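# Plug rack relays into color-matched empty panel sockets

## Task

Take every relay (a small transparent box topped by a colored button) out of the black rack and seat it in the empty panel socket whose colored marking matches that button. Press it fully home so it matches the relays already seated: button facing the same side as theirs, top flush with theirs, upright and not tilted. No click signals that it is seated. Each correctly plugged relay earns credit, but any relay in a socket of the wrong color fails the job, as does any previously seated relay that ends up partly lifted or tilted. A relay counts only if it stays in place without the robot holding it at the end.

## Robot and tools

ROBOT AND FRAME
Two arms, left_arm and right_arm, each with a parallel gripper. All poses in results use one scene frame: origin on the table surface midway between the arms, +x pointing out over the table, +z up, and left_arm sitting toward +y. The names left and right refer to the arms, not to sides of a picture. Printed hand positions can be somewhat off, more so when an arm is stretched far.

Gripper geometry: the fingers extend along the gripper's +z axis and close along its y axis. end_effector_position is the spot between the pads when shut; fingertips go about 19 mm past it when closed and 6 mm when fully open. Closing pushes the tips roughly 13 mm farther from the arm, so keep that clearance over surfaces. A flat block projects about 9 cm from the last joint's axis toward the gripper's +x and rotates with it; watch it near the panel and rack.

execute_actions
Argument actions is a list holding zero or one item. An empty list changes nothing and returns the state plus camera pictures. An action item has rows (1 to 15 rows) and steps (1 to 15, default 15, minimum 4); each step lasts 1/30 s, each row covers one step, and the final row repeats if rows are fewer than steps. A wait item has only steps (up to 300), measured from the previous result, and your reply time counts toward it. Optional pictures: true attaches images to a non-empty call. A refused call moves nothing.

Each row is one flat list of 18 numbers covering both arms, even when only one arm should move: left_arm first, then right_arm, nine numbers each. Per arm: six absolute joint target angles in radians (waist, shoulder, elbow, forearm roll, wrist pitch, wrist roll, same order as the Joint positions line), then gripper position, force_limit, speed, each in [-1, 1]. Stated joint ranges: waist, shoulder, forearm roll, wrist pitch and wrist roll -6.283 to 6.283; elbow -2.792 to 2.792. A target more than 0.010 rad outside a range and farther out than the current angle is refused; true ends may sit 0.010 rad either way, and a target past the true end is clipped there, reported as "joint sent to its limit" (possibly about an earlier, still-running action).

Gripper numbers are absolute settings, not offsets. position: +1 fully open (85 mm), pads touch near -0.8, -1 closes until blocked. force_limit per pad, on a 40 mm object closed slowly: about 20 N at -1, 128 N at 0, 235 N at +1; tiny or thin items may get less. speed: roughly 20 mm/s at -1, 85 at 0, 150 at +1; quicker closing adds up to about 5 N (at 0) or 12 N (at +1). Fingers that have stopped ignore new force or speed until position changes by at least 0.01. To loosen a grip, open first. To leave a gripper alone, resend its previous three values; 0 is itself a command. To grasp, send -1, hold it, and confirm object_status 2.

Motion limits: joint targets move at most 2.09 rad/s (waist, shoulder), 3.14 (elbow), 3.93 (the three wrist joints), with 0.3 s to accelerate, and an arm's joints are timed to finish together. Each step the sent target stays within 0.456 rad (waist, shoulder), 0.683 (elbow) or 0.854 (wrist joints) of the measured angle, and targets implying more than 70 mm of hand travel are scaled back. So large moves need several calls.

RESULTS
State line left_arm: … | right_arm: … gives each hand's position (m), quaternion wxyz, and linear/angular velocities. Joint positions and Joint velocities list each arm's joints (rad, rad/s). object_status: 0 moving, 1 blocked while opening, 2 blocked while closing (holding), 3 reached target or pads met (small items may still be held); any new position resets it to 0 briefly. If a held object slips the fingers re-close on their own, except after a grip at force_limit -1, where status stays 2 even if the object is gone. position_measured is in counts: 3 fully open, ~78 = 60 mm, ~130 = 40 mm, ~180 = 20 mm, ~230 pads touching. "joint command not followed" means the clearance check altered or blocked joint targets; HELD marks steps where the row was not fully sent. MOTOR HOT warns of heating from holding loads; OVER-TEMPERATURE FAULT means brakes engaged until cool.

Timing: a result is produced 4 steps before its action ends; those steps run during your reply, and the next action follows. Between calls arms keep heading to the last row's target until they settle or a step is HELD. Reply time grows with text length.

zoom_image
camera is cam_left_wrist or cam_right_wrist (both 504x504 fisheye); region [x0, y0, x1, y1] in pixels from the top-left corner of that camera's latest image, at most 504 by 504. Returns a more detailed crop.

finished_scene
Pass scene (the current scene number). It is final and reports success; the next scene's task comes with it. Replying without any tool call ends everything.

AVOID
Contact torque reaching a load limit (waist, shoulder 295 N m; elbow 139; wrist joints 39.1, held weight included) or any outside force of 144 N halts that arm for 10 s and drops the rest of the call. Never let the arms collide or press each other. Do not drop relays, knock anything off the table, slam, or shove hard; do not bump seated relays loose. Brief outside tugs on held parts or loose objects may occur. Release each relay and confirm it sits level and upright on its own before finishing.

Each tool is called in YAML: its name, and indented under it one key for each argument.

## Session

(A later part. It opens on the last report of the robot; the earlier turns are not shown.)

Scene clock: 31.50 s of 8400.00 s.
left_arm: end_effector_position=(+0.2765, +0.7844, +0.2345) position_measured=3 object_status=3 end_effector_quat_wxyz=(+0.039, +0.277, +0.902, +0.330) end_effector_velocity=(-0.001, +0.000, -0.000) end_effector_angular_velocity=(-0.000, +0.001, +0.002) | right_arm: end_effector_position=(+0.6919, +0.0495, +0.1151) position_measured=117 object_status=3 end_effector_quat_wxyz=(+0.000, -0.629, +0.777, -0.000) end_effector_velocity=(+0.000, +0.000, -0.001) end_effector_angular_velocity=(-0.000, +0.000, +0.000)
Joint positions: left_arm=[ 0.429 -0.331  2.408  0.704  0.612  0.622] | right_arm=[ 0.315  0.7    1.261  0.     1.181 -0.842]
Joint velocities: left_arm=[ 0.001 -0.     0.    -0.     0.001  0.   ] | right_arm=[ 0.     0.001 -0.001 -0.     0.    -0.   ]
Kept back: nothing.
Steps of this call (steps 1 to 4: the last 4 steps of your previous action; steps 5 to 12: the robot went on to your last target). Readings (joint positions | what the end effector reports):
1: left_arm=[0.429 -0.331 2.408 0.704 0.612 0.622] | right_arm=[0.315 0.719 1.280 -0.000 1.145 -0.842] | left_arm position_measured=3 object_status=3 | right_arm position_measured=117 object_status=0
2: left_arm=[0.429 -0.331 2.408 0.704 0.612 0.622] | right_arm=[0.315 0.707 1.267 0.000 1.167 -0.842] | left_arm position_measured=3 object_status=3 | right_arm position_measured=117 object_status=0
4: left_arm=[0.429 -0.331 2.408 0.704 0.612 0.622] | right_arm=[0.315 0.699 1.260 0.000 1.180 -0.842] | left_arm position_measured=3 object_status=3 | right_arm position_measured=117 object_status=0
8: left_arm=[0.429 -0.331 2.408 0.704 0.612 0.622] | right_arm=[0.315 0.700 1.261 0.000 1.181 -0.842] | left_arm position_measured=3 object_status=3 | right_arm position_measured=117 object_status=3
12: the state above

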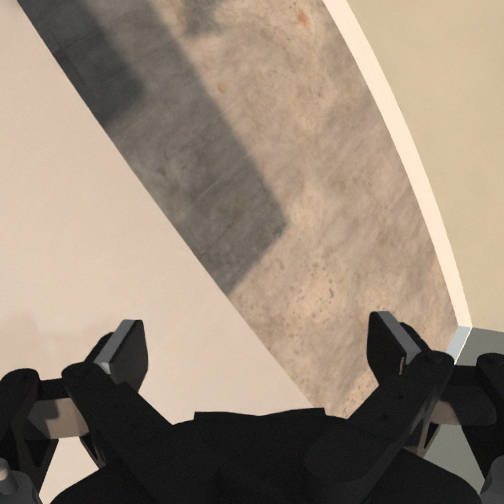

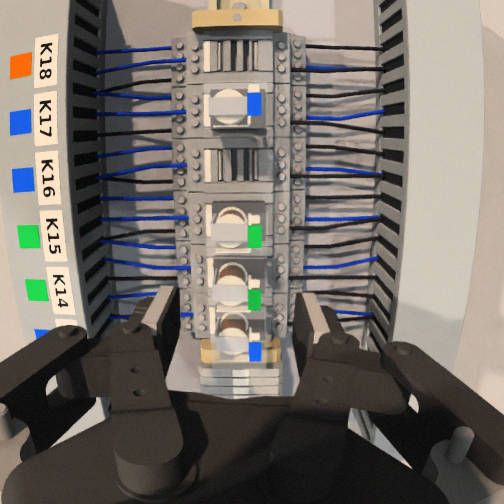

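execute_actions:
  actions:
    - {"rows":[[0.429,-0.331,2.408,0.704,0.612,0.622,1,0,0,0.0111,0.3855,1.6847,0,1.0714,2.0457,0.2,0,0]],"steps":15}

execute_actions:
  actions:
    - {"steps":22}

execute_actions:
  actions:
    - {"rows":[[0.429,-0.331,2.408,0.704,0.612,0.622,1,0,0,0.0111,0.4366,1.7331,0,0.9719,2.0457,0.2,0,0]],"steps":15}
  pictures: true

Scene clock: 32.63 s of 8400.00 s.
left_arm: end_effector_position=(+0.2765, +0.7844, +0.2345) position_measured=3 object_status=3 end_effector_quat_wxyz=(+0.039, +0.277, +0.902, +0.330) end_effector_velocity=(+0.001, -0.000, -0.000) end_effector_angular_velocity=(-0.000, -0.000, -0.001) | right_arm: end_effector_position=(+0.6758, -0.0859, +0.1399) position_measured=104 object_status=0 end_effector_quat_wxyz=(-0.001, -0.388, +0.922, -0.000) end_effector_velocity=(-0.097, -0.424, +0.071) end_effector_angular_velocity=(-0.001, -0.004, -2.236)
Joint positions: left_arm=[ 0.429 -0.331  2.408  0.704  0.612  0.622] | right_arm=[ 0.184  0.565  1.443 -0.     1.134 -0.408]
Joint velocities: left_arm=[-0.001  0.001 -0.    -0.    -0.001 -0.001] | right_arm=[-0.424 -0.44   0.59  -0.    -0.153  1.812]
Steps of this call (steps 1 to 23: the robot went on to your last target; steps 24 to 34: the first 11 steps of this action). Readings (joint positions | what the end effector reports):
24: left_arm=[0.429 -0.331 2.408 0.704 0.612 0.622] | right_arm=[0.315 0.700 1.261 -0.000 1.181 -0.842] | left_arm position_measured=3 object_status=3 | right_arm position_measured=117 object_status=0
25: left_arm=[0.429 -0.331 2.408 0.704 0.612 0.622] | right_arm=[0.312 0.698 1.264 -0.000 1.181 -0.835] | left_arm position_measured=3 object_status=3 | right_arm position_measured=116 object_status=0
27: left_arm=[0.429 -0.331 2.408 0.704 0.612 0.622] | right_arm=[0.292 0.678 1.292 -0.000 1.173 -0.778] | left_arm position_measured=3 object_status=3 | right_arm position_measured=109 object_status=0
31: left_arm=[0.429 -0.331 2.408 0.704 0.612 0.622] | right_arm=[0.228 0.611 1.381 -0.000 1.150 -0.579] | left_arm position_measured=3 object_status=3 | right_arm position_measured=104 object_status=0
34: the state above

Scene clock: 33.37 s of 8400.00 s.
left_arm: end_effector_position=(+0.2765, +0.7844, +0.2345) position_measured=3 object_status=3 end_effector_quat_wxyz=(+0.039, +0.277, +0.902, +0.330) end_effector_velocity=(-0.001, +0.000, -0.001) end_effector_angular_velocity=(-0.001, +0.000, +0.002) | right_arm: end_effector_position=(+0.6138, -0.2451, +0.1600) position_measured=104 object_status=3 end_effector_quat_wxyz=(-0.000, +0.731, +0.682, -0.000) end_effector_velocity=(-0.013, -0.023, +0.002) end_effector_angular_velocity=(+0.001, -0.000, -2.192)
Joint positions: left_arm=[ 0.429 -0.331  2.408  0.704  0.612  0.622] | right_arm=[ 0.013  0.388  1.682 -0.     1.072  1.857]
Joint velocities: left_arm=[ 0.002  0.     0.001  0.    -0.    -0.   ] | right_arm=[-0.027 -0.028  0.037  0.001 -0.01   2.165]
Kept back: nothing.
Steps of this call (steps 1 to 4: the last 4 steps of your previous action; steps 5 to 22: the robot went on to your last target). Readings (joint positions | what the end effector reports):
1: left_arm=[0.429 -0.331 2.408 0.704 0.612 0.622] | right_arm=[0.170 0.551 1.463 -0.000 1.129 -0.345] | left_arm position_measured=3 object_status=3 | right_arm position_measured=104 object_status=0
2: left_arm=[0.429 -0.331 2.408 0.704 0.612 0.622] | right_arm=[0.156 0.536 1.482 -0.000 1.124 -0.278] | left_arm position_measured=3 object_status=3 | right_arm position_measured=104 object_status=0
4: left_arm=[0.429 -0.331 2.408 0.704 0.612 0.622] | right_arm=[0.129 0.509 1.519 -0.000 1.114 -0.131] | left_arm position_measured=3 object_status=3 | right_arm position_measured=104 object_status=3
8: left_arm=[0.429 -0.331 2.408 0.704 0.612 0.622] | right_arm=[0.081 0.458 1.587 -0.000 1.097 0.227] | left_arm position_measured=3 object_status=3 | right_arm position_measured=104 object_status=3
22: the state above

Scene clock: 33.73 s of 8400.00 s.
left_arm: end_effector_position=(+0.2765, +0.7844, +0.2345) position_measured=3 object_status=3 end_effector_quat_wxyz=(+0.039, +0.277, +0.902, +0.330) end_effector_velocity=(+0.000, -0.000, +0.000) end_effector_angular_velocity=(-0.000, -0.001, +0.001) | right_arm: end_effector_position=(+0.6130, -0.2468, +0.1000) position_measured=104 object_status=3 end_effector_quat_wxyz=(+0.000, +0.793, +0.610, -0.000) end_effector_velocity=(-0.001, -0.000, -0.000) end_effector_angular_velocity=(+0.000, +0.000, -0.001)
Joint positions: left_arm=[ 0.429 -0.331  2.408  0.704  0.612  0.622] | right_arm=[ 0.011  0.437  1.733 -0.     0.972  2.046]
Joint velocities: left_arm=[-0.    -0.    -0.     0.    -0.    -0.002] | right_arm=[-0.    -0.001  0.002  0.    -0.001  0.001]
Steps of this call (steps 1 to 11: the first 11 steps of this action). Readings (joint positions | what the end effector reports):
1: left_arm=[0.429 -0.331 2.408 0.704 0.612 0.622] | right_arm=[0.012 0.387 1.683 -0.000 1.072 1.924] | left_arm position_measured=3 object_status=3 | right_arm position_measured=104 object_status=3
2: left_arm=[0.429 -0.331 2.408 0.704 0.612 0.622] | right_arm=[0.012 0.387 1.685 -0.000 1.069 1.975] | left_arm position_measured=3 object_status=3 | right_arm position_measured=104 object_status=3
4: left_arm=[0.429 -0.331 2.408 0.704 0.612 0.622] | right_arm=[0.011 0.407 1.706 0.000 1.028 2.035] | left_arm position_measured=3 object_status=3 | right_arm position_measured=104 object_status=3
8: left_arm=[0.429 -0.331 2.408 0.704 0.612 0.622] | right_arm=[0.011 0.437 1.733 -0.000 0.972 2.045] | left_arm position_measured=3 object_status=3 | right_arm position_measured=104 object_status=3
11: the state above

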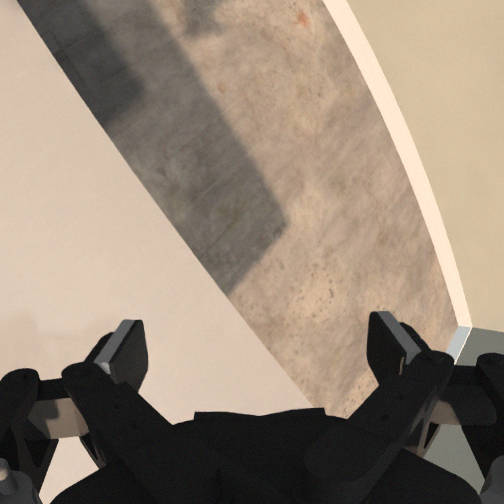

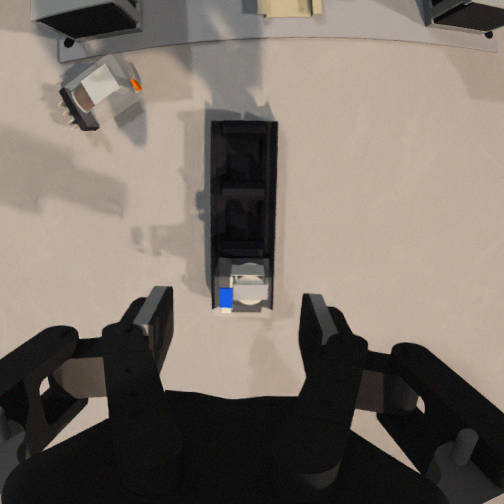

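execute_actions:
  actions:
    - {"rows":[[0.429,-0.331,2.408,0.704,0.612,0.622,1,0,0,0.0111,0.4604,1.7502,0,0.931,2.0457,0.2,0,0],[0.429,-0.331,2.408,0.704,0.612,0.622,1,0,0,0.0111,0.4604,1.7502,0,0.931,2.0457,0.2,0,0],[0.429,-0.331,2.408,0.704,0.612,0.622,1,0,0,0.0111,0.4604,1.7502,0,0.931,2.0457,0.2,0,0],[0.429,-0.331,2.408,0.704,0.612,0.622,1,0,0,0.0111,0.4865,1.7662,0,0.8889,2.0457,0.2,0,0],[0.429,-0.331,2.408,0.704,0.612,0.622,1,0,0,0.0111,0.4865,1.7662,0,0.8889,2.0457,0.2,0,0],[0.429,-0.331,2.408,0.704,0.612,0.622,1,0,0,0.0111,0.4865,1.7662,0,0.8889,2.0457,0.2,0,0],[0.429,-0.331,2.408,0.704,0.612,0.622,1,0,0,0.0111,0.4865,1.7662,0,0.8889,2.0457,0.2,0,0],[0.429,-0.331,2.408,0.704,0.612,0.622,1,0,0,0.0111,0.4865,1.7662,0,0.8889,2.0457,0.2,0,0],[0.429,-0.331,2.408,0.704,0.612,0.622,1,0,0,0.0111,0.4865,1.7662,0,0.8889,2.0457,-1,-0.3,0]],"steps":15}

execute_actions:
  actions:
    - {"steps":14}
  pictures: true

Scene clock: 34.40 s of 8400.00 s.
left_arm: end_effector_position=(+0.2765, +0.7844, +0.2345) position_measured=3 object_status=3 end_effector_quat_wxyz=(+0.039, +0.277, +0.902, +0.330) end_effector_velocity=(-0.000, +0.001, +0.000) end_effector_angular_velocity=(+0.000, -0.001, +0.001) | right_arm: end_effector_position=(+0.6128, -0.2467, +0.0491) position_measured=108 object_status=0 end_effector_quat_wxyz=(-0.000, +0.793, +0.610, -0.000) end_effector_velocity=(+0.000, -0.000, +0.000) end_effector_angular_velocity=(+0.000, -0.001, -0.000)
Joint positions: left_arm=[ 0.429 -0.331  2.408  0.704  0.612  0.622] | right_arm=[0.011 0.487 1.766 0.    0.889 2.046]
Joint velocities: left_arm=[ 0.002  0.    -0.     0.    -0.001  0.   ] | right_arm=[-0. -0.  0.  0. -0.  0.]
Steps of this call (steps 1 to 4: the last 4 steps of your previous action; steps 5 to 9: the robot went on to your last target; steps 10 to 20: the first 11 steps of this action). Readings (joint positions | what the end effector reports):
10: left_arm=[0.429 -0.331 2.408 0.704 0.612 0.622] | right_arm=[0.011 0.437 1.733 0.000 0.972 2.046] | left_arm position_measured=3 object_status=3 | right_arm position_measured=104 object_status=3
11: left_arm=[0.429 -0.331 2.408 0.704 0.612 0.622] | right_arm=[0.011 0.440 1.735 0.000 0.965 2.046] | left_arm position_measured=3 object_status=3 | right_arm position_measured=104 object_status=3
13: left_arm=[0.429 -0.331 2.408 0.704 0.612 0.622] | right_arm=[0.011 0.458 1.749 0.000 0.935 2.046] | left_arm position_measured=3 object_status=3 | right_arm position_measured=104 object_status=3
17: left_arm=[0.429 -0.331 2.408 0.704 0.612 0.622] | right_arm=[0.011 0.486 1.766 0.000 0.890 2.046] | left_arm position_measured=3 object_status=3 | right_arm position_measured=104 object_status=3
20: the state above

Scene clock: 34.87 s of 8400.00 s.
left_arm: end_effector_position=(+0.2765, +0.7844, +0.2345) position_measured=3 object_status=3 end_effector_quat_wxyz=(+0.039, +0.277, +0.902, +0.330) end_effector_velocity=(+0.001, -0.001, +0.000) end_effector_angular_velocity=(+0.000, -0.000, -0.001) | right_arm: end_effector_position=(+0.6129, -0.2467, +0.0491) position_measured=166 object_status=2 end_effector_quat_wxyz=(+0.000, +0.793, +0.609, +0.000) end_effector_velocity=(-0.000, -0.000, -0.000) end_effector_angular_velocity=(+0.000, +0.000, -0.000)
Joint positions: left_arm=[ 0.429 -0.331  2.408  0.704  0.612  0.622] | right_arm=[0.011 0.487 1.766 0.    0.889 2.046]
Joint velocities: left_arm=[-0.002 -0.    -0.    -0.     0.001 -0.   ] | right_arm=[-0.  0.  0.  0. -0.  0.]
Kept back: nothing.
Steps of this call (steps 1 to 4: the last 4 steps of your previous action; steps 5 to 14: the robot went on to your last target). Readings (joint positions | what the end effector reports):
1: left_arm=[0.429 -0.331 2.408 0.704 0.612 0.622] | right_arm=[0.011 0.487 1.766 0.000 0.889 2.046] | left_arm position_measured=3 object_status=3 | right_arm position_measured=114 object_status=0
2: left_arm=[0.429 -0.331 2.408 0.704 0.612 0.622] | right_arm=[0.011 0.487 1.766 0.000 0.889 2.046] | left_arm position_measured=3 object_status=3 | right_arm position_measured=120 object_status=0
4: left_arm=[0.429 -0.331 2.408 0.704 0.612 0.622] | right_arm=[0.011 0.487 1.766 0.000 0.889 2.046] | left_arm position_measured=3 object_status=3 | right_arm position_measured=134 object_status=0
8: left_arm=[0.429 -0.331 2.408 0.704 0.612 0.622] | right_arm=[0.011 0.487 1.766 0.000 0.889 2.046] | left_arm position_measured=3 object_status=3 | right_arm position_measured=164 object_status=0
14: the state above

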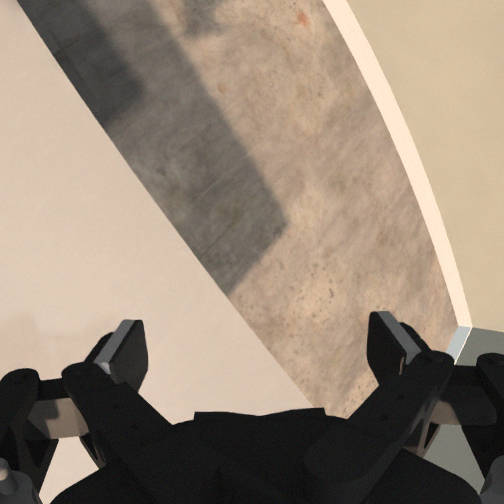

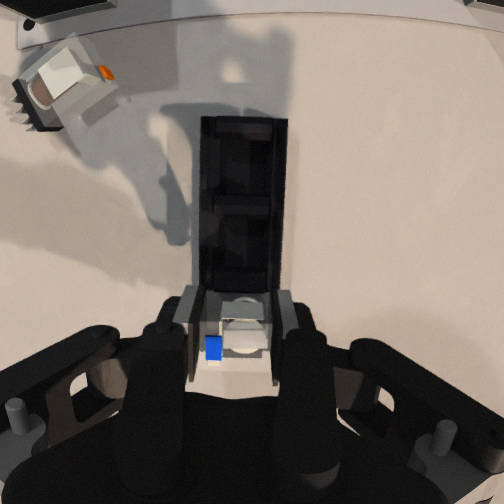

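execute_actions:
  actions:
    - {"rows":[[0.429,-0.331,2.408,0.704,0.612,0.622,1,0,0,0.0111,0.4604,1.7502,0,0.931,2.0457,-1,-0.3,0],[0.429,-0.331,2.408,0.704,0.612,0.622,1,0,0,0.0111,0.4604,1.7502,0,0.931,2.0457,-1,-0.3,0],[0.429,-0.331,2.408,0.704,0.612,0.622,1,0,0,0.0111,0.4604,1.7502,0,0.931,2.0457,-1,-0.3,0],[0.429,-0.331,2.408,0.704,0.612,0.622,1,0,0,0.0111,0.3855,1.6847,0,1.0714,2.0457,-1,-0.3,0],[0.429,-0.331,2.408,0.704,0.612,0.622,1,0,0,0.0111,0.3855,1.6847,0,1.0714,2.0457,-1,-0.3,0],[0.429,-0.331,2.408,0.704,0.612,0.622,1,0,0,0.0111,0.3855,1.6847,0,1.0714,2.0457,-1,-0.3,0],[0.429,-0.331,2.408,0.704,0.612,0.622,1,0,0,0.0111,0.3855,1.6847,0,1.0714,2.0457,-1,-0.3,0],[0.429,-0.331,2.408,0.704,0.612,0.622,1,0,0,0.0111,0.3855,1.6847,0,1.0714,2.0457,-1,-0.3,0],[0.429,-0.331,2.408,0.704,0.612,0.622,1,0,0,0.0111,0.3855,1.6847,0,1.0714,2.0457,-1,-0.3,0],[0.429,-0.331,2.408,0.704,0.612,0.622,1,0,0,0.2747,0.6208,1.3113,0,1.2095,2.2593,-1,-0.3,0]],"steps":15}

execute_actions:
  actions:
    - {"steps":24}

execute_actions:
  actions:
    - {"rows":[[0.429,-0.331,2.408,0.704,0.612,0.622,1,0,0,0.2747,0.6496,1.3493,0,1.1427,2.2593,-1,-0.3,0]],"steps":15}
  pictures: true

zoom_image:
  camera: "cam_right_wrist"
  region: [150,130,330,400]

Scene clock: 35.80 s of 8400.00 s.
left_arm: end_effector_position=(+0.2765, +0.7844, +0.2345) position_measured=3 object_status=3 end_effector_quat_wxyz=(+0.039, +0.277, +0.902, +0.330) end_effector_velocity=(-0.001, +0.000, -0.000) end_effector_angular_velocity=(+0.000, +0.002, +0.001) | right_arm: end_effector_position=(+0.6145, -0.2436, +0.1616) position_measured=166 object_status=2 end_effector_quat_wxyz=(+0.000, +0.793, +0.610, +0.000) end_effector_velocity=(+0.081, +0.170, +0.043) end_effector_angular_velocity=(-0.005, +0.023, +0.031)
Joint positions: left_arm=[ 0.429 -0.331  2.408  0.704  0.612  0.622] | right_arm=[0.015 0.387 1.679 0.    1.075 2.049]
Joint velocities: left_arm=[ 0.    -0.001  0.    -0.     0.002  0.001] | right_arm=[ 0.204  0.152 -0.313 -0.     0.184  0.173]
Steps of this call (steps 1 to 15: the robot went on to your last target; steps 16 to 17: nothing new was sent; steps 18 to 28: the first 11 steps of this action). Readings (joint positions | what the end effector reports):
18: left_arm=[0.429 -0.331 2.408 0.704 0.612 0.622] | right_arm=[0.011 0.486 1.766 0.000 0.889 2.046] | left_arm position_measured=3 object_status=3 | right_arm position_measured=166 object_status=2
19: left_arm=[0.429 -0.331 2.408 0.704 0.612 0.622] | right_arm=[0.011 0.483 1.765 -0.000 0.894 2.046] | left_arm position_measured=3 object_status=3 | right_arm position_measured=166 object_status=2
21: left_arm=[0.429 -0.331 2.408 0.704 0.612 0.622] | right_arm=[0.011 0.464 1.752 -0.000 0.925 2.046] | left_arm position_measured=3 object_status=3 | right_arm position_measured=166 object_status=2
25: left_arm=[0.429 -0.331 2.408 0.704 0.612 0.622] | right_arm=[0.011 0.403 1.700 -0.000 1.037 2.046] | left_arm position_measured=3 object_status=3 | right_arm position_measured=166 object_status=2
28: the state above

Scene clock: 36.60 s of 8400.00 s.
left_arm: end_effector_position=(+0.2765, +0.7844, +0.2345) position_measured=3 object_status=3 end_effector_quat_wxyz=(+0.039, +0.277, +0.902, +0.330) end_effector_velocity=(+0.000, -0.001, -0.001) end_effector_angular_velocity=(-0.000, +0.002, -0.002) | right_arm: end_effector_position=(+0.6814, +0.0026, +0.1600) position_measured=166 object_status=2 end_effector_quat_wxyz=(-0.000, +0.777, +0.629, +0.000) end_effector_velocity=(-0.000, +0.001, +0.002) end_effector_angular_velocity=(+0.001, -0.002, +0.001)
Joint positions: left_arm=[ 0.429 -0.331  2.408  0.704  0.612  0.622] | right_arm=[0.275 0.621 1.311 0.    1.21  2.259]
Joint velocities: left_arm=[-0.002  0.     0.001  0.     0.001  0.001] | right_arm=[ 0.001 -0.002 -0.    -0.001  0.     0.   ]
Kept back: nothing.
Steps of this call (steps 1 to 4: the last 4 steps of your previous action; steps 5 to 24: the robot went on to your last target). Readings (joint positions | what the end effector reports):
1: left_arm=[0.429 -0.331 2.408 0.704 0.612 0.622] | right_arm=[0.026 0.396 1.662 0.000 1.082 2.058] | left_arm position_measured=3 object_status=3 | right_arm position_measured=166 object_status=2
2: left_arm=[0.429 -0.331 2.408 0.704 0.612 0.622] | right_arm=[0.044 0.413 1.635 0.000 1.092 2.073] | left_arm position_measured=3 object_status=3 | right_arm position_measured=166 object_status=2
4: left_arm=[0.429 -0.331 2.408 0.704 0.612 0.622] | right_arm=[0.086 0.450 1.578 0.000 1.112 2.106] | left_arm position_measured=3 object_status=3 | right_arm position_measured=166 object_status=2
8: left_arm=[0.429 -0.331 2.408 0.704 0.612 0.622] | right_arm=[0.161 0.518 1.471 0.000 1.151 2.168] | left_arm position_measured=3 object_status=3 | right_arm position_measured=166 object_status=2
24: the state above

Scene clock: 36.97 s of 8400.00 s.
left_arm: end_effector_position=(+0.2765, +0.7844, +0.2345) position_measured=3 object_status=3 end_effector_quat_wxyz=(+0.039, +0.277, +0.902, +0.330) end_effector_velocity=(-0.000, +0.000, +0.000) end_effector_angular_velocity=(+0.000, -0.000, +0.001) | right_arm: end_effector_position=(+0.6814, +0.0027, +0.1147) position_measured=166 object_status=2 end_effector_quat_wxyz=(-0.000, +0.777, +0.629, -0.000) end_effector_velocity=(-0.001, -0.000, +0.001) end_effector_angular_velocity=(+0.001, -0.001, -0.000)
Joint positions: left_arm=[ 0.429 -0.331  2.408  0.704  0.612  0.622] | right_arm=[ 0.275  0.65   1.349 -0.     1.143  2.259]
Joint velocities: left_arm=[ 0.001 -0.    -0.    -0.    -0.    -0.   ] | right_arm=[-0.    -0.003  0.002  0.001 -0.001  0.   ]
Steps of this call (steps 1 to 11: the first 11 steps of this action). Readings (joint positions | what the end effector reports):
1: left_arm=[0.429 -0.331 2.408 0.704 0.612 0.622] | right_arm=[0.275 0.621 1.311 0.000 1.209 2.259] | left_arm position_measured=3 object_status=3 | right_arm position_measured=166 object_status=2
2: left_arm=[0.429 -0.331 2.408 0.704 0.612 0.622] | right_arm=[0.275 0.623 1.315 0.000 1.203 2.259] | left_arm position_measured=3 object_status=3 | right_arm position_measured=166 object_status=2
4: left_arm=[0.429 -0.331 2.408 0.704 0.612 0.622] | right_arm=[0.275 0.642 1.341 -0.000 1.159 2.259] | left_arm position_measured=3 object_status=3 | right_arm position_measured=166 object_status=2
8: left_arm=[0.429 -0.331 2.408 0.704 0.612 0.622] | right_arm=[0.275 0.650 1.349 -0.000 1.143 2.259] | left_arm position_measured=3 object_status=3 | right_arm position_measured=166 object_status=2
11: the state above

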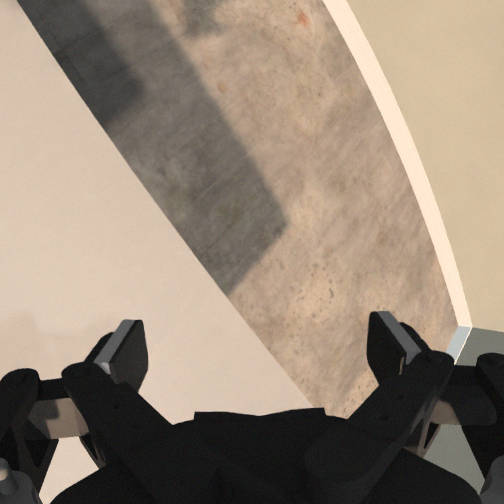

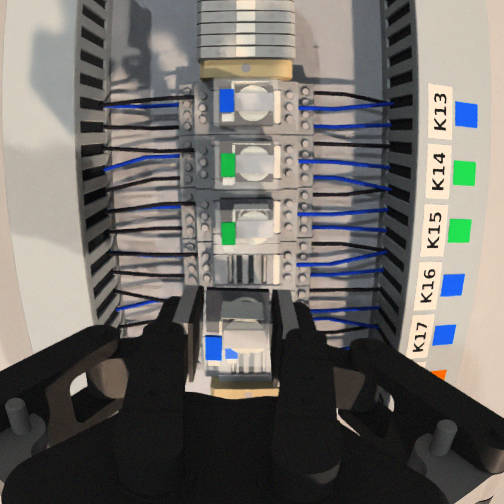

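Region (150, 130, 330, 400) of cam_right_wrist's 504x504 image, scaled by 1.867, with more detail than that image has.

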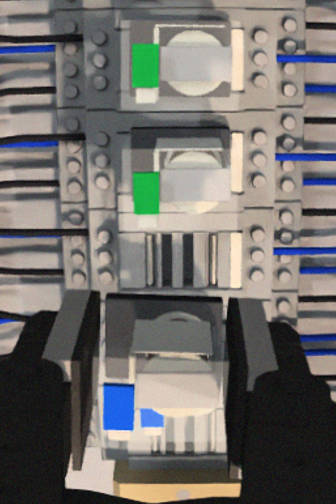

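execute_actions:
  actions: []

Scene clock: 37.43 s of 8400.00 s.
left_arm: end_effector_position=(+0.2765, +0.7844, +0.2345) position_measured=3 object_status=3 end_effector_quat_wxyz=(+0.039, +0.277, +0.902, +0.330) end_effector_velocity=(+0.000, -0.000, +0.000) end_effector_angular_velocity=(+0.000, -0.000, -0.001) | right_arm: end_effector_position=(+0.6814, +0.0027, +0.1150) position_measured=166 object_status=2 end_effector_quat_wxyz=(-0.000, +0.777, +0.629, -0.000) end_effector_velocity=(+0.000, -0.000, +0.000) end_effector_angular_velocity=(-0.000, -0.001, -0.000)
Joint positions: left_arm=[ 0.429 -0.331  2.408  0.704  0.612  0.622] | right_arm=[0.275 0.65  1.349 0.    1.143 2.259]
Joint velocities: left_arm=[-0.    -0.    -0.     0.    -0.     0.001] | right_arm=[-0.001 -0.    -0.    -0.001  0.     0.   ]
Kept back: nothing.
Steps of this call (steps 1 to 4: the last 4 steps of your previous action; steps 5 to 14: the robot went on to your last target). Readings (joint positions | what the end effector reports):
1: left_arm=[0.429 -0.331 2.408 0.704 0.612 0.622] | right_arm=[0.275 0.650 1.349 -0.000 1.143 2.259] | left_arm position_measured=3 object_status=3 | right_arm position_measured=166 object_status=2
2: left_arm=[0.429 -0.331 2.408 0.704 0.612 0.622] | right_arm=[0.275 0.650 1.349 -0.000 1.143 2.259] | left_arm position_measured=3 object_status=3 | right_arm position_measured=166 object_status=2
4: left_arm=[0.429 -0.331 2.408 0.704 0.612 0.622] | right_arm=[0.275 0.650 1.349 -0.000 1.143 2.259] | left_arm position_measured=3 object_status=3 | right_arm position_measured=166 object_status=2
8: left_arm=[0.429 -0.331 2.408 0.704 0.612 0.622] | right_arm=[0.275 0.650 1.349 -0.000 1.143 2.259] | left_arm position_measured=3 object_status=3 | right_arm position_measured=166 object_status=2
14: the state above

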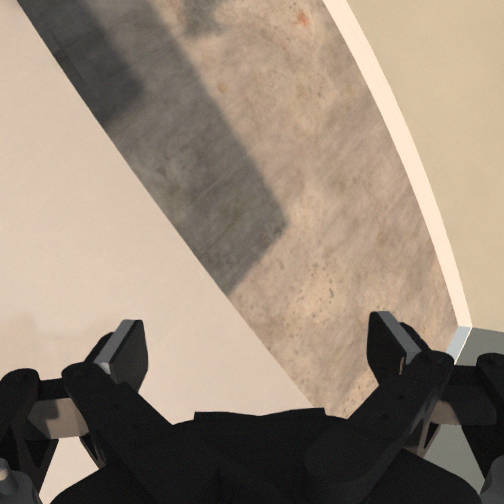

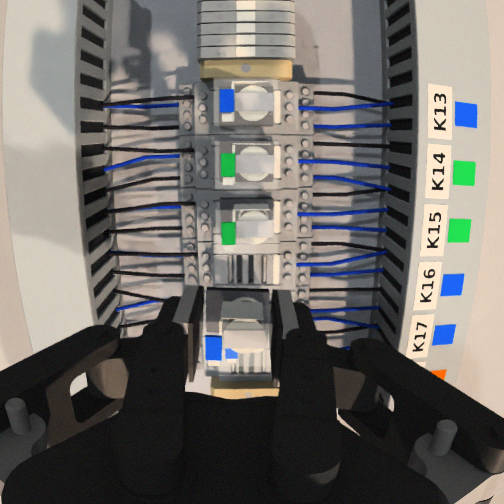

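execute_actions:
  actions:
    - {"rows":[[0.429,-0.331,2.408,0.704,0.612,0.622,1,0,0,0.2744,0.660,1.345,0,1.1366,2.259,-1,-0.3,0],[0.429,-0.331,2.408,0.704,0.612,0.622,1,0,0,0.2744,0.660,1.345,0,1.1366,2.259,-1,-0.3,0],[0.429,-0.331,2.408,0.704,0.612,0.622,1,0,0,0.2744,0.660,1.345,0,1.1366,2.259,-1,-0.3,0],[0.429,-0.331,2.408,0.704,0.612,0.622,1,0,0,0.2744,0.660,1.345,0,1.1366,2.259,-1,-0.3,0],[0.429,-0.331,2.408,0.704,0.612,0.622,1,0,0,0.2744,0.6713,1.3566,0,1.1137,2.259,-1,-0.3,0]],"steps":15}

execute_actions:
  actions: []

Scene clock: 38.17 s of 8400.00 s.
left_arm: end_effector_position=(+0.2765, +0.7844, +0.2345) position_measured=3 object_status=3 end_effector_quat_wxyz=(+0.039, +0.277, +0.902, +0.330) end_effector_velocity=(+0.000, -0.000, +0.000) end_effector_angular_velocity=(+0.000, -0.001, -0.001) | right_arm: end_effector_position=(+0.6849, +0.0041, +0.0920) position_measured=166 object_status=2 end_effector_quat_wxyz=(+0.000, +0.777, +0.629, -0.000) end_effector_velocity=(+0.000, +0.000, +0.000) end_effector_angular_velocity=(+0.001, -0.001, +0.000)
Joint positions: left_arm=[ 0.429 -0.331  2.408  0.704  0.612  0.622] | right_arm=[ 0.274  0.671  1.356 -0.     1.114  2.259]
Joint velocities: left_arm=[-0.001 -0.    -0.     0.    -0.001  0.001] | right_arm=[ 0.    -0.    -0.     0.    -0.001 -0.   ]
Steps of this call (steps 1 to 11: the robot went on to your last target; steps 12 to 22: the first 11 steps of this action). Readings (joint positions | what the end effector reports):
12: left_arm=[0.429 -0.331 2.408 0.704 0.612 0.622] | right_arm=[0.275 0.650 1.349 0.000 1.143 2.259] | left_arm position_measured=3 object_status=3 | right_arm position_measured=166 object_status=2
13: left_arm=[0.429 -0.331 2.408 0.704 0.612 0.622] | right_arm=[0.275 0.652 1.348 0.000 1.141 2.259] | left_arm position_measured=3 object_status=3 | right_arm position_measured=166 object_status=2
15: left_arm=[0.429 -0.331 2.408 0.704 0.612 0.622] | right_arm=[0.274 0.659 1.346 0.000 1.137 2.259] | left_arm position_measured=3 object_status=3 | right_arm position_measured=166 object_status=2
19: left_arm=[0.429 -0.331 2.408 0.704 0.612 0.622] | right_arm=[0.274 0.671 1.357 -0.000 1.115 2.259] | left_arm position_measured=3 object_status=3 | right_arm position_measured=166 object_status=2
22: the state above

Scene clock: 38.30 s of 8400.00 s.
left_arm: end_effector_position=(+0.2765, +0.7844, +0.2345) position_measured=3 object_status=3 end_effector_quat_wxyz=(+0.039, +0.277, +0.902, +0.330) end_effector_velocity=(-0.000, -0.000, -0.000) end_effector_angular_velocity=(-0.000, +0.002, +0.000) | right_arm: end_effector_position=(+0.6849, +0.0041, +0.0920) position_measured=166 object_status=2 end_effector_quat_wxyz=(+0.000, +0.777, +0.629, -0.000) end_effector_velocity=(-0.001, -0.000, -0.001) end_effector_angular_velocity=(-0.000, +0.001, +0.001)
Joint positions: left_arm=[ 0.429 -0.331  2.408  0.704  0.612  0.622] | right_arm=[ 0.274  0.671  1.357 -0.     1.114  2.259]
Joint velocities: left_arm=[-0.     0.     0.     0.     0.001  0.   ] | right_arm=[ 0.     0.     0.001  0.    -0.    -0.001]
Kept back: nothing.
Steps of this call (steps 1 to 4: the last 4 steps of your previous action). Readings (joint positions | what the end effector reports):
1: left_arm=[0.429 -0.331 2.408 0.704 0.612 0.622] | right_arm=[0.274 0.671 1.356 -0.000 1.114 2.259] | left_arm position_measured=3 object_status=3 | right_arm position_measured=166 object_status=2
2: left_arm=[0.429 -0.331 2.408 0.704 0.612 0.622] | right_arm=[0.274 0.671 1.356 -0.000 1.114 2.259] | left_arm position_measured=3 object_status=3 | right_arm position_measured=166 object_status=2
4: the state above

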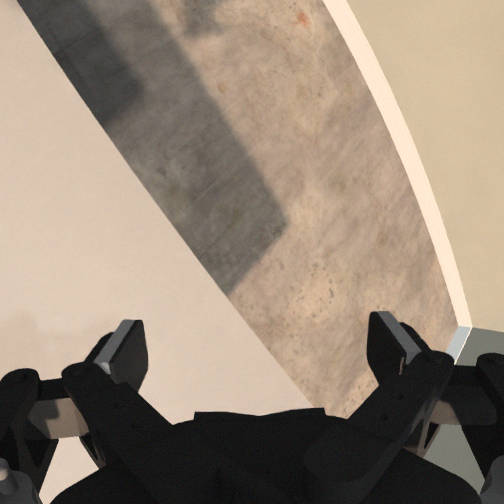

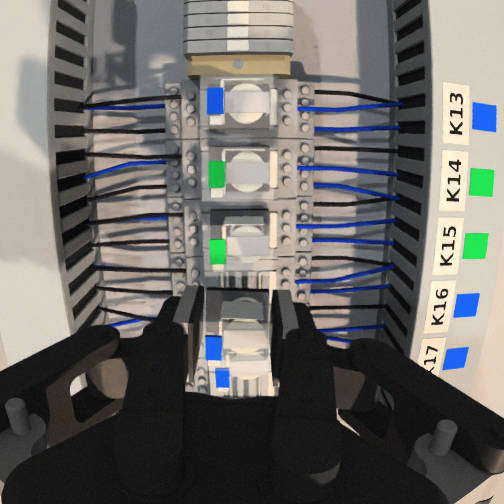

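execute_actions:
  actions:
    - {"rows":[[0.429,-0.331,2.408,0.704,0.612,0.622,1,0,0,0.2746,0.6735,1.3532,0,1.1149,2.2592,-1,-0.3,0],[0.429,-0.331,2.408,0.704,0.612,0.622,1,0,0,0.2746,0.6735,1.3532,0,1.1149,2.2592,-1,-0.3,0],[0.429,-0.331,2.408,0.704,0.612,0.622,1,0,0,0.2746,0.6735,1.3532,0,1.1149,2.2592,-1,-0.3,0],[0.429,-0.331,2.408,0.704,0.612,0.622,1,0,0,0.2746,0.6823,1.3611,0,1.0982,2.2592,-1,-0.3,0]],"steps":12}
  pictures: true

Scene clock: 38.97 s of 8400.00 s.
left_arm: end_effector_position=(+0.2765, +0.7844, +0.2345) position_measured=3 object_status=3 end_effector_quat_wxyz=(+0.039, +0.277, +0.902, +0.330) end_effector_velocity=(-0.001, +0.000, -0.001) end_effector_angular_velocity=(-0.001, +0.001, +0.002) | right_arm: end_effector_position=(+0.6858, +0.0049, +0.0800) position_measured=166 object_status=2 end_effector_quat_wxyz=(-0.000, +0.777, +0.629, -0.000) end_effector_velocity=(+0.006, +0.004, +0.004) end_effector_angular_velocity=(+0.008, -0.016, +0.000)
Joint positions: left_arm=[ 0.429 -0.331  2.408  0.704  0.612  0.622] | right_arm=[0.275 0.682 1.361 0.    1.099 2.259]
Joint velocities: left_arm=[ 0.001 -0.     0.001  0.     0.001 -0.001] | right_arm=[ 0.001 -0.    -0.008  0.    -0.009 -0.   ]
Steps of this call (steps 1 to 12: the robot went on to your last target; steps 13 to 20: the first 8 steps of this action). Readings (joint positions | what the end effector reports):
13: left_arm=[0.429 -0.331 2.408 0.704 0.612 0.622] | right_arm=[0.274 0.671 1.357 -0.000 1.114 2.259] | left_arm position_measured=3 object_status=3 | right_arm position_measured=166 object_status=2
14: left_arm=[0.429 -0.331 2.408 0.704 0.612 0.622] | right_arm=[0.275 0.672 1.355 -0.000 1.114 2.259] | left_arm position_measured=3 object_status=3 | right_arm position_measured=166 object_status=2
16: left_arm=[0.429 -0.331 2.408 0.704 0.612 0.622] | right_arm=[0.275 0.673 1.354 0.000 1.114 2.259] | left_arm position_measured=3 object_status=3 | right_arm position_measured=166 object_status=2
20: the state above

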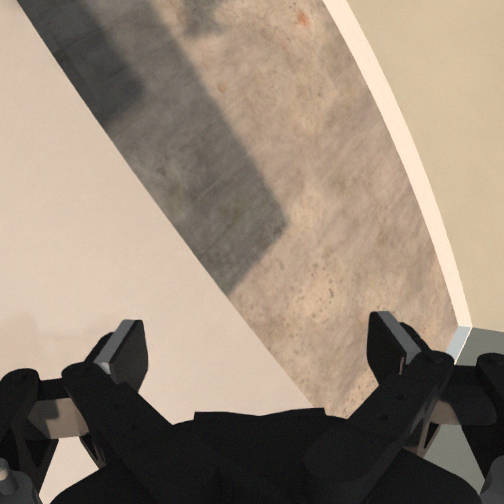

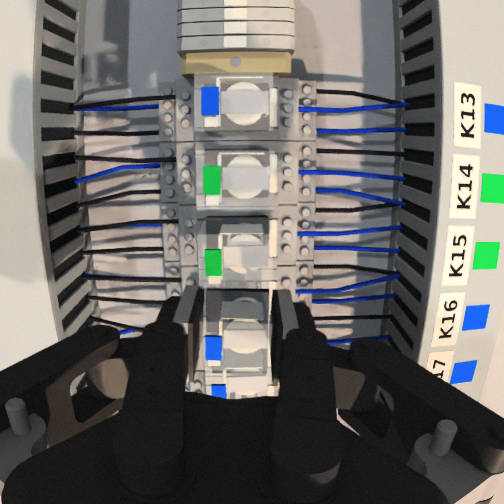

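execute_actions:
  actions:
    - {"rows":[[0.429,-0.331,2.408,0.704,0.612,0.622,1,0,0,0.2746,0.6838,1.3624,0,1.0954,2.2592,-1,-0.3,0],[0.429,-0.331,2.408,0.704,0.612,0.622,1,0,0,0.2746,0.6852,1.3637,0,1.0927,2.2592,-1,-0.3,0],[0.429,-0.331,2.408,0.704,0.612,0.622,1,0,0,0.2746,0.6859,1.3644,0,1.0913,2.2592,-1,-0.3,0],[0.429,-0.331,2.408,0.704,0.612,0.622,1,0,0,0.2746,0.6867,1.3651,0,1.0898,2.2592,-1,-0.3,0],[0.429,-0.331,2.408,0.704,0.612,0.622,1,0,0,0.2746,0.6874,1.3657,0,1.0885,2.2592,-1,-0.3,0]],"steps":12}
  pictures: true

Scene clock: 39.43 s of 8400.00 s.
left_arm: end_effector_position=(+0.2765, +0.7844, +0.2345) position_measured=3 object_status=3 end_effector_quat_wxyz=(+0.039, +0.277, +0.902, +0.330) end_effector_velocity=(+0.000, -0.000, -0.000) end_effector_angular_velocity=(-0.000, -0.000, -0.001) | right_arm: end_effector_position=(+0.6861, +0.0050, +0.0738) position_measured=166 object_status=2 end_effector_quat_wxyz=(+0.000, +0.777, +0.629, +0.000) end_effector_velocity=(-0.001, -0.000, -0.002) end_effector_angular_velocity=(-0.001, +0.001, -0.001)
Joint positions: left_arm=[ 0.429 -0.331  2.408  0.704  0.612  0.622] | right_arm=[ 0.275  0.687  1.365 -0.     1.089  2.259]
Joint velocities: left_arm=[-0.    -0.     0.    -0.    -0.001  0.   ] | right_arm=[ 0.     0.001  0.003 -0.    -0.003  0.001]
Steps of this call (steps 1 to 4: the last 4 steps of your previous action; steps 5 to 6: the robot went on to your last target; steps 7 to 14: the first 8 steps of this action). Readings (joint positions | what the end effector reports):
7: left_arm=[0.429 -0.331 2.408 0.704 0.612 0.622] | right_arm=[0.275 0.682 1.361 0.000 1.098 2.259] | left_arm position_measured=3 object_status=3 | right_arm position_measured=166 object_status=2
8: left_arm=[0.429 -0.331 2.408 0.704 0.612 0.622] | right_arm=[0.275 0.683 1.362 0.000 1.097 2.259] | left_arm position_measured=3 object_status=3 | right_arm position_measured=166 object_status=2
10: left_arm=[0.429 -0.331 2.408 0.704 0.612 0.622] | right_arm=[0.275 0.685 1.364 -0.000 1.092 2.259] | left_arm position_measured=3 object_status=3 | right_arm position_measured=166 object_status=2
14: the state above

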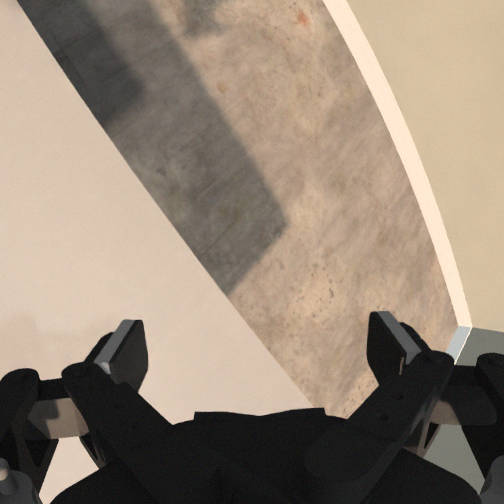

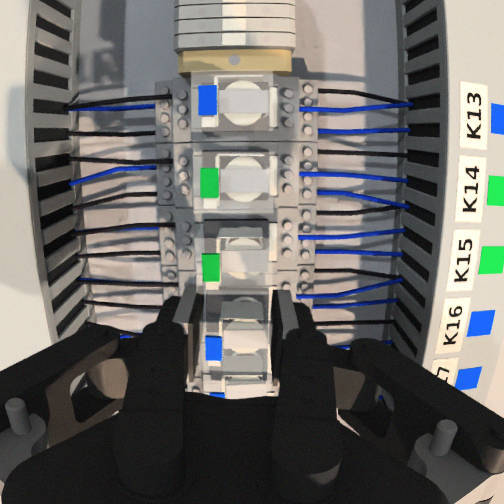

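execute_actions:
  actions:
    - {"rows":[[0.429,-0.331,2.408,0.704,0.612,0.622,1,0,0,0.2746,0.6881,1.3664,0,1.0871,2.2592,-1,-0.3,0],[0.429,-0.331,2.408,0.704,0.612,0.622,1,0,0,0.2746,0.6885,1.3667,0,1.0864,2.2592,-1,-0.3,0],[0.429,-0.331,2.408,0.704,0.612,0.622,1,0,0,0.2746,0.6889,1.3670,0,1.0857,2.2592,-1,-0.3,0],[0.429,-0.331,2.408,0.704,0.612,0.622,1,0,0,0.2746,0.6892,1.3674,0,1.0850,2.2592,-1,-0.3,0],[0.429,-0.331,2.408,0.704,0.612,0.622,1,0,0,0.2746,0.6896,1.3677,0,1.0843,2.2592,-1,-0.3,0]],"steps":12}
  pictures: true

Scene clock: 39.93 s of 8400.00 s.
left_arm: end_effector_position=(+0.2765, +0.7844, +0.2345) position_measured=3 object_status=3 end_effector_quat_wxyz=(+0.039, +0.277, +0.902, +0.330) end_effector_velocity=(+0.000, -0.000, +0.000) end_effector_angular_velocity=(+0.000, +0.001, -0.000) | right_arm: end_effector_position=(+0.6859, +0.0049, +0.0704) position_measured=166 object_status=2 end_effector_quat_wxyz=(+0.000, +0.777, +0.629, +0.000) end_effector_velocity=(+0.000, -0.000, -0.000) end_effector_angular_velocity=(+0.000, +0.000, -0.000)
Joint positions: left_arm=[ 0.429 -0.331  2.408  0.704  0.612  0.622] | right_arm=[ 0.275  0.69   1.368 -0.     1.084  2.259]
Joint velocities: left_arm=[-0.001 -0.    -0.    -0.     0.001  0.   ] | right_arm=[-0.     0.     0.     0.    -0.001  0.   ]
Steps of this call (steps 1 to 4: the last 4 steps of your previous action; steps 5 to 7: the robot went on to your last target; steps 8 to 15: the first 8 steps of this action). Readings (joint positions | what the end effector reports):
8: left_arm=[0.429 -0.331 2.408 0.704 0.612 0.622] | right_arm=[0.275 0.687 1.366 -0.000 1.088 2.259] | left_arm position_measured=3 object_status=3 | right_arm position_measured=166 object_status=2
9: left_arm=[0.429 -0.331 2.408 0.704 0.612 0.622] | right_arm=[0.275 0.688 1.366 -0.000 1.088 2.259] | left_arm position_measured=3 object_status=3 | right_arm position_measured=166 object_status=2
11: left_arm=[0.429 -0.331 2.408 0.704 0.612 0.622] | right_arm=[0.275 0.689 1.367 -0.000 1.086 2.259] | left_arm position_measured=3 object_status=3 | right_arm position_measured=166 object_status=2
15: the state above

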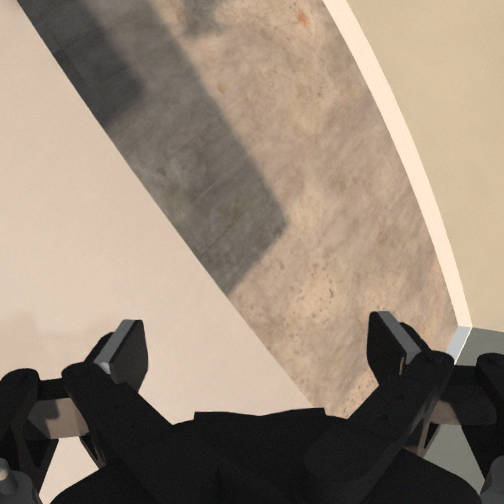

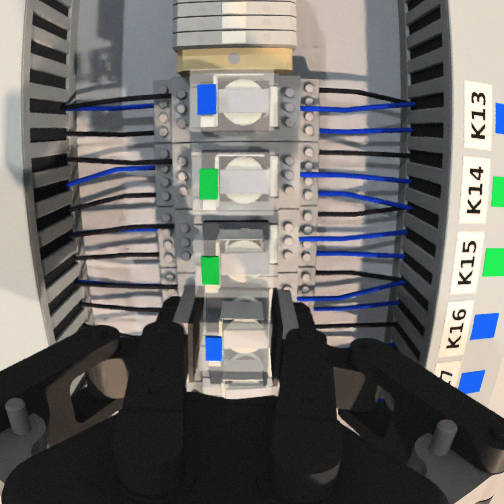

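execute_actions:
  actions:
    - {"rows":[[0.429,-0.331,2.408,0.704,0.612,0.622,1,0,0,0.2746,0.6899,1.3679,0,1.0838,2.2592,-1,-0.3,0],[0.429,-0.331,2.408,0.704,0.612,0.622,1,0,0,0.2746,0.6901,1.3681,0,1.0834,2.2592,-1,-0.3,0],[0.429,-0.331,2.408,0.704,0.612,0.622,1,0,0,0.2746,0.6901,1.3681,0,1.0834,2.2592,-1,-0.3,0],[0.429,-0.331,2.408,0.704,0.612,0.622,1,0,0,0.2746,0.6901,1.3681,0,1.0834,2.2592,-1,-0.3,0],[0.429,-0.331,2.408,0.704,0.612,0.622,1,0,0,0.2746,0.6901,1.3681,0,1.0834,2.2592,-1,-0.3,0],[0.429,-0.331,2.408,0.704,0.612,0.622,1,0,0,0.2746,0.6901,1.3681,0,1.0834,2.2592,0.1,0,0.5]],"steps":15}

execute_actions:
  actions:
    - {"rows":[[0.429,-0.331,2.408,0.704,0.612,0.622,1,0,0,0.2746,0.65,1.332,0,1.1596,2.2592,0.1,0,0.5]],"steps":15}
  pictures: true

Scene clock: 40.57 s of 8400.00 s.
left_arm: end_effector_position=(+0.2765, +0.7844, +0.2345) position_measured=3 object_status=3 end_effector_quat_wxyz=(+0.039, +0.277, +0.902, +0.330) end_effector_velocity=(+0.000, -0.001, -0.000) end_effector_angular_velocity=(-0.000, +0.001, -0.002) | right_arm: end_effector_position=(+0.6857, +0.0047, +0.0688) position_measured=134 object_status=0 end_effector_quat_wxyz=(-0.000, +0.777, +0.629, -0.001) end_effector_velocity=(+0.003, +0.003, +0.002) end_effector_angular_velocity=(+0.003, -0.005, +0.001)
Joint positions: left_arm=[ 0.429 -0.331  2.408  0.704  0.612  0.622] | right_arm=[0.275 0.691 1.368 0.    1.083 2.259]
Joint velocities: left_arm=[-0.002 -0.     0.001 -0.    -0.    -0.   ] | right_arm=[ 0.001  0.001 -0.007 -0.     0.     0.   ]
Steps of this call (steps 1 to 4: the last 4 steps of your previous action; steps 5 to 8: the robot went on to your last target; steps 9 to 19: the first 11 steps of this action). Readings (joint positions | what the end effector reports):
9: left_arm=[0.429 -0.331 2.408 0.704 0.612 0.622] | right_arm=[0.275 0.690 1.368 0.000 1.084 2.259] | left_arm position_measured=3 object_status=3 | right_arm position_measured=166 object_status=2
10: left_arm=[0.429 -0.331 2.408 0.704 0.612 0.622] | right_arm=[0.275 0.690 1.368 0.000 1.084 2.259] | left_arm position_measured=3 object_status=3 | right_arm position_measured=166 object_status=2
12: left_arm=[0.429 -0.331 2.408 0.704 0.612 0.622] | right_arm=[0.275 0.690 1.368 0.000 1.083 2.259] | left_arm position_measured=3 object_status=3 | right_arm position_measured=166 object_status=2
16: left_arm=[0.429 -0.331 2.408 0.704 0.612 0.622] | right_arm=[0.275 0.691 1.369 0.000 1.083 2.259] | left_arm position_measured=3 object_status=3 | right_arm position_measured=160 object_status=0
19: the state above

Scene clock: 41.07 s of 8400.00 s.
left_arm: end_effector_position=(+0.2765, +0.7844, +0.2345) position_measured=3 object_status=3 end_effector_quat_wxyz=(+0.039, +0.277, +0.902, +0.330) end_effector_velocity=(+0.000, +0.000, +0.000) end_effector_angular_velocity=(+0.001, -0.001, -0.000) | right_arm: end_effector_position=(+0.6850, +0.0045, +0.1236) position_measured=117 object_status=3 end_effector_quat_wxyz=(-0.000, +0.777, +0.629, +0.000) end_effector_velocity=(+0.001, +0.000, +0.002) end_effector_angular_velocity=(+0.000, -0.002, -0.000)
Joint positions: left_arm=[ 0.429 -0.331  2.408  0.704  0.612  0.622] | right_arm=[0.275 0.65  1.332 0.    1.16  2.259]
Joint velocities: left_arm=[ 0.001 -0.    -0.     0.    -0.001  0.001] | right_arm=[-0.     0.    -0.003 -0.001  0.001 -0.   ]
Steps of this call (steps 1 to 4: the last 4 steps of your previous action; steps 5 to 15: the first 11 steps of this action). Readings (joint positions | what the end effector reports):
5: left_arm=[0.429 -0.331 2.408 0.704 0.612 0.622] | right_arm=[0.275 0.691 1.368 0.000 1.083 2.259] | left_arm position_measured=3 object_status=3 | right_arm position_measured=117 object_status=0
6: left_arm=[0.429 -0.331 2.408 0.704 0.612 0.622] | right_arm=[0.275 0.687 1.365 -0.000 1.090 2.259] | left_arm position_measured=3 object_status=3 | right_arm position_measured=117 object_status=0
8: left_arm=[0.429 -0.331 2.408 0.704 0.612 0.622] | right_arm=[0.275 0.662 1.342 -0.000 1.137 2.259] | left_arm position_measured=3 object_status=3 | right_arm position_measured=117 object_status=0
12: left_arm=[0.429 -0.331 2.408 0.704 0.612 0.622] | right_arm=[0.275 0.650 1.332 0.000 1.159 2.259] | left_arm position_measured=3 object_status=3 | right_arm position_measured=117 object_status=3
15: the state above

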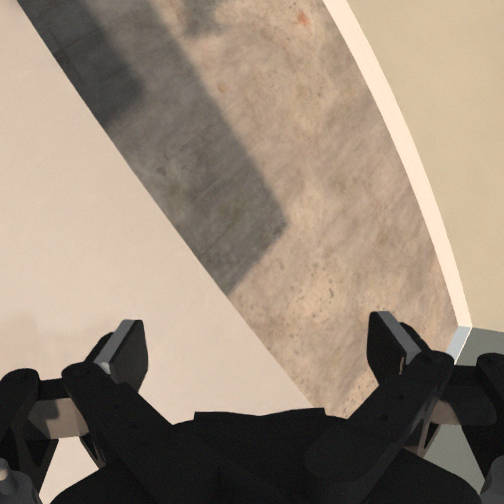

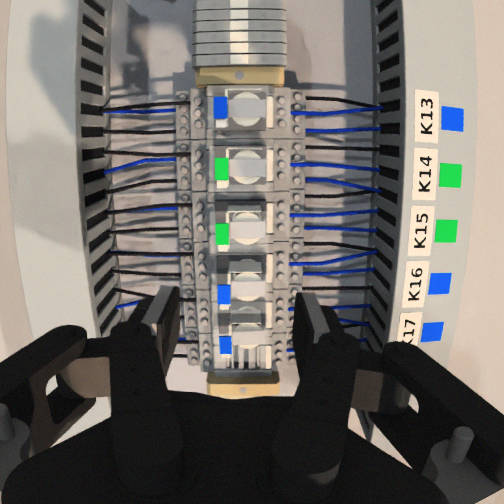

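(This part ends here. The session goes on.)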